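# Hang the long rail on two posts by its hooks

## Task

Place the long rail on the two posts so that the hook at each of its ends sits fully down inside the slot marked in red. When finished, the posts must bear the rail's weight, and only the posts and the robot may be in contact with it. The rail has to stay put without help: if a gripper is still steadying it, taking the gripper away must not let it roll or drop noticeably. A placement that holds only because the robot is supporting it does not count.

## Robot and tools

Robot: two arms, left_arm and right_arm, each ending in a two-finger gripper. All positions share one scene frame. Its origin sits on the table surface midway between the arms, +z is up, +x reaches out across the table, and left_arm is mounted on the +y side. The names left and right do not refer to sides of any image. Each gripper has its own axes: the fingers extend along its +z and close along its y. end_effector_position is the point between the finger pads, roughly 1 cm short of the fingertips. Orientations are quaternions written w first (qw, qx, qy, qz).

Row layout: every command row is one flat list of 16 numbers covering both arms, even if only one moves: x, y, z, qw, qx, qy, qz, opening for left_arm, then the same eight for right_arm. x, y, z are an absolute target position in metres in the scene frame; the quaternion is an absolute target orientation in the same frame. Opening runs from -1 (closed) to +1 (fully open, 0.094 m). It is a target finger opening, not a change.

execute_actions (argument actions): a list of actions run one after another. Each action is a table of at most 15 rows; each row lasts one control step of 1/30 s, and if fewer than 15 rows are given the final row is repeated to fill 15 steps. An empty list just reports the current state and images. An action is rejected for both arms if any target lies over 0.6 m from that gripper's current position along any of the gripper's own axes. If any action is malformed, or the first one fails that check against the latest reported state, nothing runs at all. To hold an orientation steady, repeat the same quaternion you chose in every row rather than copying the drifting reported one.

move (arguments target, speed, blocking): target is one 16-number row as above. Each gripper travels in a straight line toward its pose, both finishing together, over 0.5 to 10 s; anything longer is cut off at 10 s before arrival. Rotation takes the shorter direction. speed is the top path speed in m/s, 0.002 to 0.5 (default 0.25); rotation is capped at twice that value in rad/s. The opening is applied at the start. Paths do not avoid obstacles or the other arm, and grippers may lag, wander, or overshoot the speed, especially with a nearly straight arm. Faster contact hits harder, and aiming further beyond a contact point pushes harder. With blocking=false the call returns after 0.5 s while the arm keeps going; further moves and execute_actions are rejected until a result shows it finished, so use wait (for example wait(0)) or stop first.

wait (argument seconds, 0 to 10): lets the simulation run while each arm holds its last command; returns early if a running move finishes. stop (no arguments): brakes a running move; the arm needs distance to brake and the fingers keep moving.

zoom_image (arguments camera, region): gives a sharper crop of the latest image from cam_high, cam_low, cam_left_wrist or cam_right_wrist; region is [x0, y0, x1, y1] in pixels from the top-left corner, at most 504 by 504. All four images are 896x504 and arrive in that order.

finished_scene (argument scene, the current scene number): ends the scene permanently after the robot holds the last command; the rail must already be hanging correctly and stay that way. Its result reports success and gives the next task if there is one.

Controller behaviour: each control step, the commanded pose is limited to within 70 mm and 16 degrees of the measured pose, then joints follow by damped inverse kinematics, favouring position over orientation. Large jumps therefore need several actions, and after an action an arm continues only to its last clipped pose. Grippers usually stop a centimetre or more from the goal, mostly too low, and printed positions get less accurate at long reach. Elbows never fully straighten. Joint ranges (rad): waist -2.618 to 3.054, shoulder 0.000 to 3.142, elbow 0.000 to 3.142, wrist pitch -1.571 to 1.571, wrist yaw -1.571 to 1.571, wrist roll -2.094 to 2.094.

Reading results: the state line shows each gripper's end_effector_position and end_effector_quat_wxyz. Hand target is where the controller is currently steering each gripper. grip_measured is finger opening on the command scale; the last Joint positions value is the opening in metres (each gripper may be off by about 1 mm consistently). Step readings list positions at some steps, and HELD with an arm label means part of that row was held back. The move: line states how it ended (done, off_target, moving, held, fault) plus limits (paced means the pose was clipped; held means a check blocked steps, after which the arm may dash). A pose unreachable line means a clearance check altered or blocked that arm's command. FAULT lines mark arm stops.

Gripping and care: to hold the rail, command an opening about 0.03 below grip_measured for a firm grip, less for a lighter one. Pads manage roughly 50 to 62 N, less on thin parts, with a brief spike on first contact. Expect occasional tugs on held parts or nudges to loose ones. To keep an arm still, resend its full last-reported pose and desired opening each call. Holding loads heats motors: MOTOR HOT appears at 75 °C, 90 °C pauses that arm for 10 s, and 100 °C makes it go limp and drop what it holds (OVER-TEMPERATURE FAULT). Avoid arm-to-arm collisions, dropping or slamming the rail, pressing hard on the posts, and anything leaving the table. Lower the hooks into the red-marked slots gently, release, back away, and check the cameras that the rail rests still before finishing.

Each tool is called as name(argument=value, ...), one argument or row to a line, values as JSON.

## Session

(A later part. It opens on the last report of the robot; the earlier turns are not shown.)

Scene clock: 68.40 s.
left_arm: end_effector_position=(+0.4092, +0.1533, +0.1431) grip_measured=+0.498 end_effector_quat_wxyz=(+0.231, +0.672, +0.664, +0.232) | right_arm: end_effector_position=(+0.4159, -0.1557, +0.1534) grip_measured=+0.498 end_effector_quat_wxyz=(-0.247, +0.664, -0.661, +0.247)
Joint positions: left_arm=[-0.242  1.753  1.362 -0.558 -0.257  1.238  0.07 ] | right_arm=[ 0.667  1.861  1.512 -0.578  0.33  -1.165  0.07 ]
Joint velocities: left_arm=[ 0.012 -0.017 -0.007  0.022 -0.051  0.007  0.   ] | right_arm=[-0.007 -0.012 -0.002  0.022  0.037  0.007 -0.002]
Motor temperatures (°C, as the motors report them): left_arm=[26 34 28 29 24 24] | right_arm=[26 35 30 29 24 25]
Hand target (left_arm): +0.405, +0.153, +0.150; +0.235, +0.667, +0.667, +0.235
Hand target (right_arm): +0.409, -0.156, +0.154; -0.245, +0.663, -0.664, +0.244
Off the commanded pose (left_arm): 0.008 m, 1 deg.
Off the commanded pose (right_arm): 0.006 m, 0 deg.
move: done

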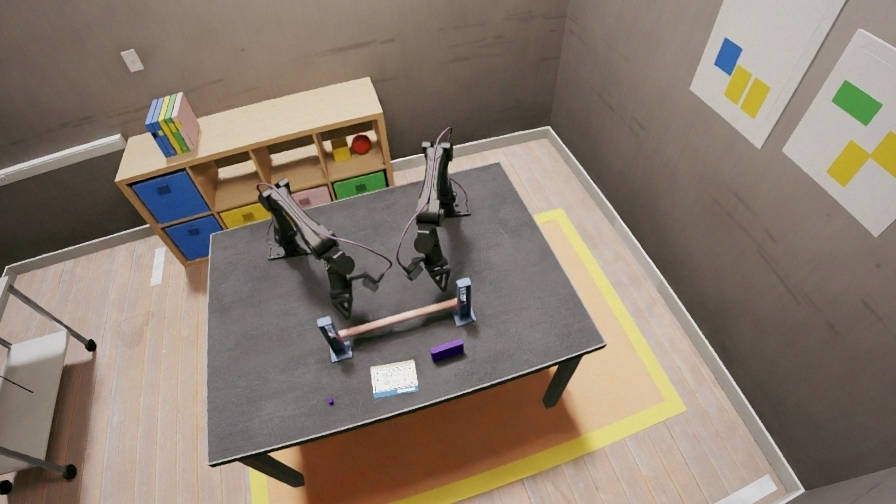

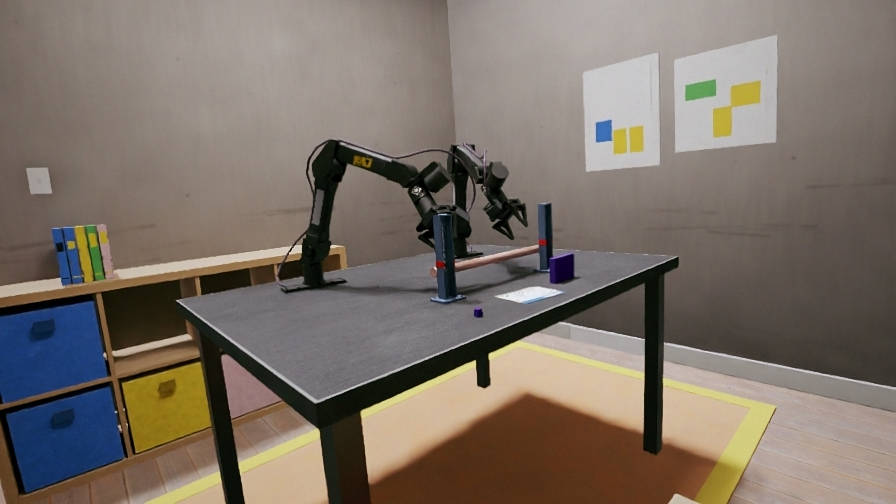

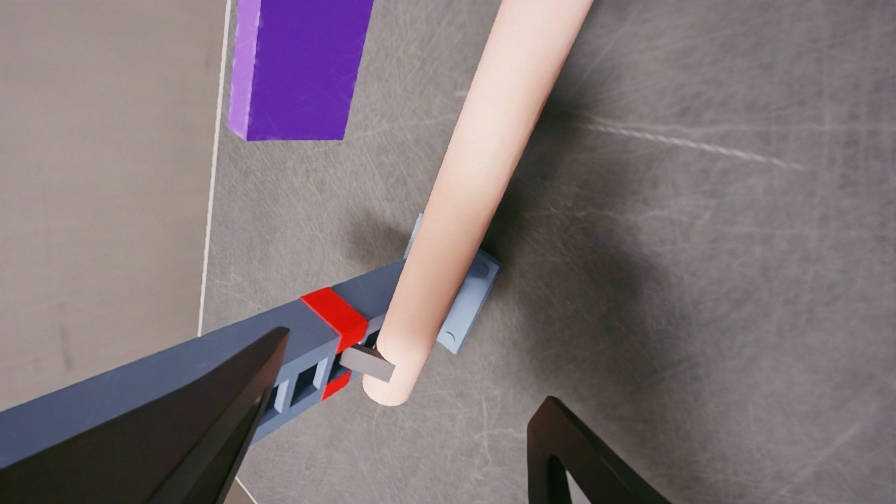

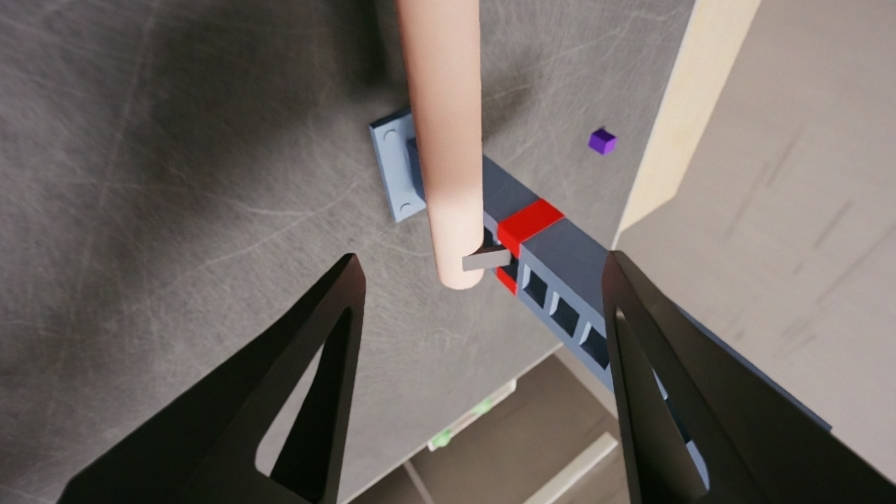

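zoom_image(
  camera="cam_right_wrist",
  region=[420, 190, 580, 310],
)

zoom_image(
  camera="cam_left_wrist",
  region=[280, 280, 440, 420],
)

Region (420, 190, 580, 310) of cam_right_wrist's 896x504 image, scaled by 3.150, with more detail than that image has; it fills the top 378 rows of this view, and the rest is white.

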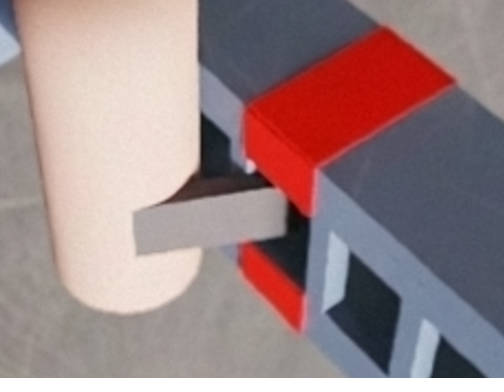

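Region (280, 280, 440, 420) of cam_left_wrist's 896x504 image, scaled by 3.150, with more detail than that image has; it fills the top 441 rows of this view, and the rest is white.

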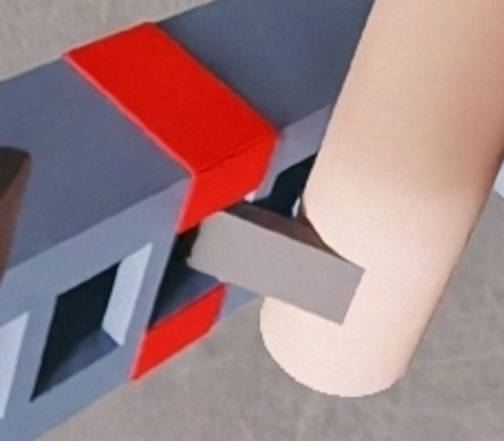

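finished_scene(
  scene=1,
)

The scene is finished: the task was done.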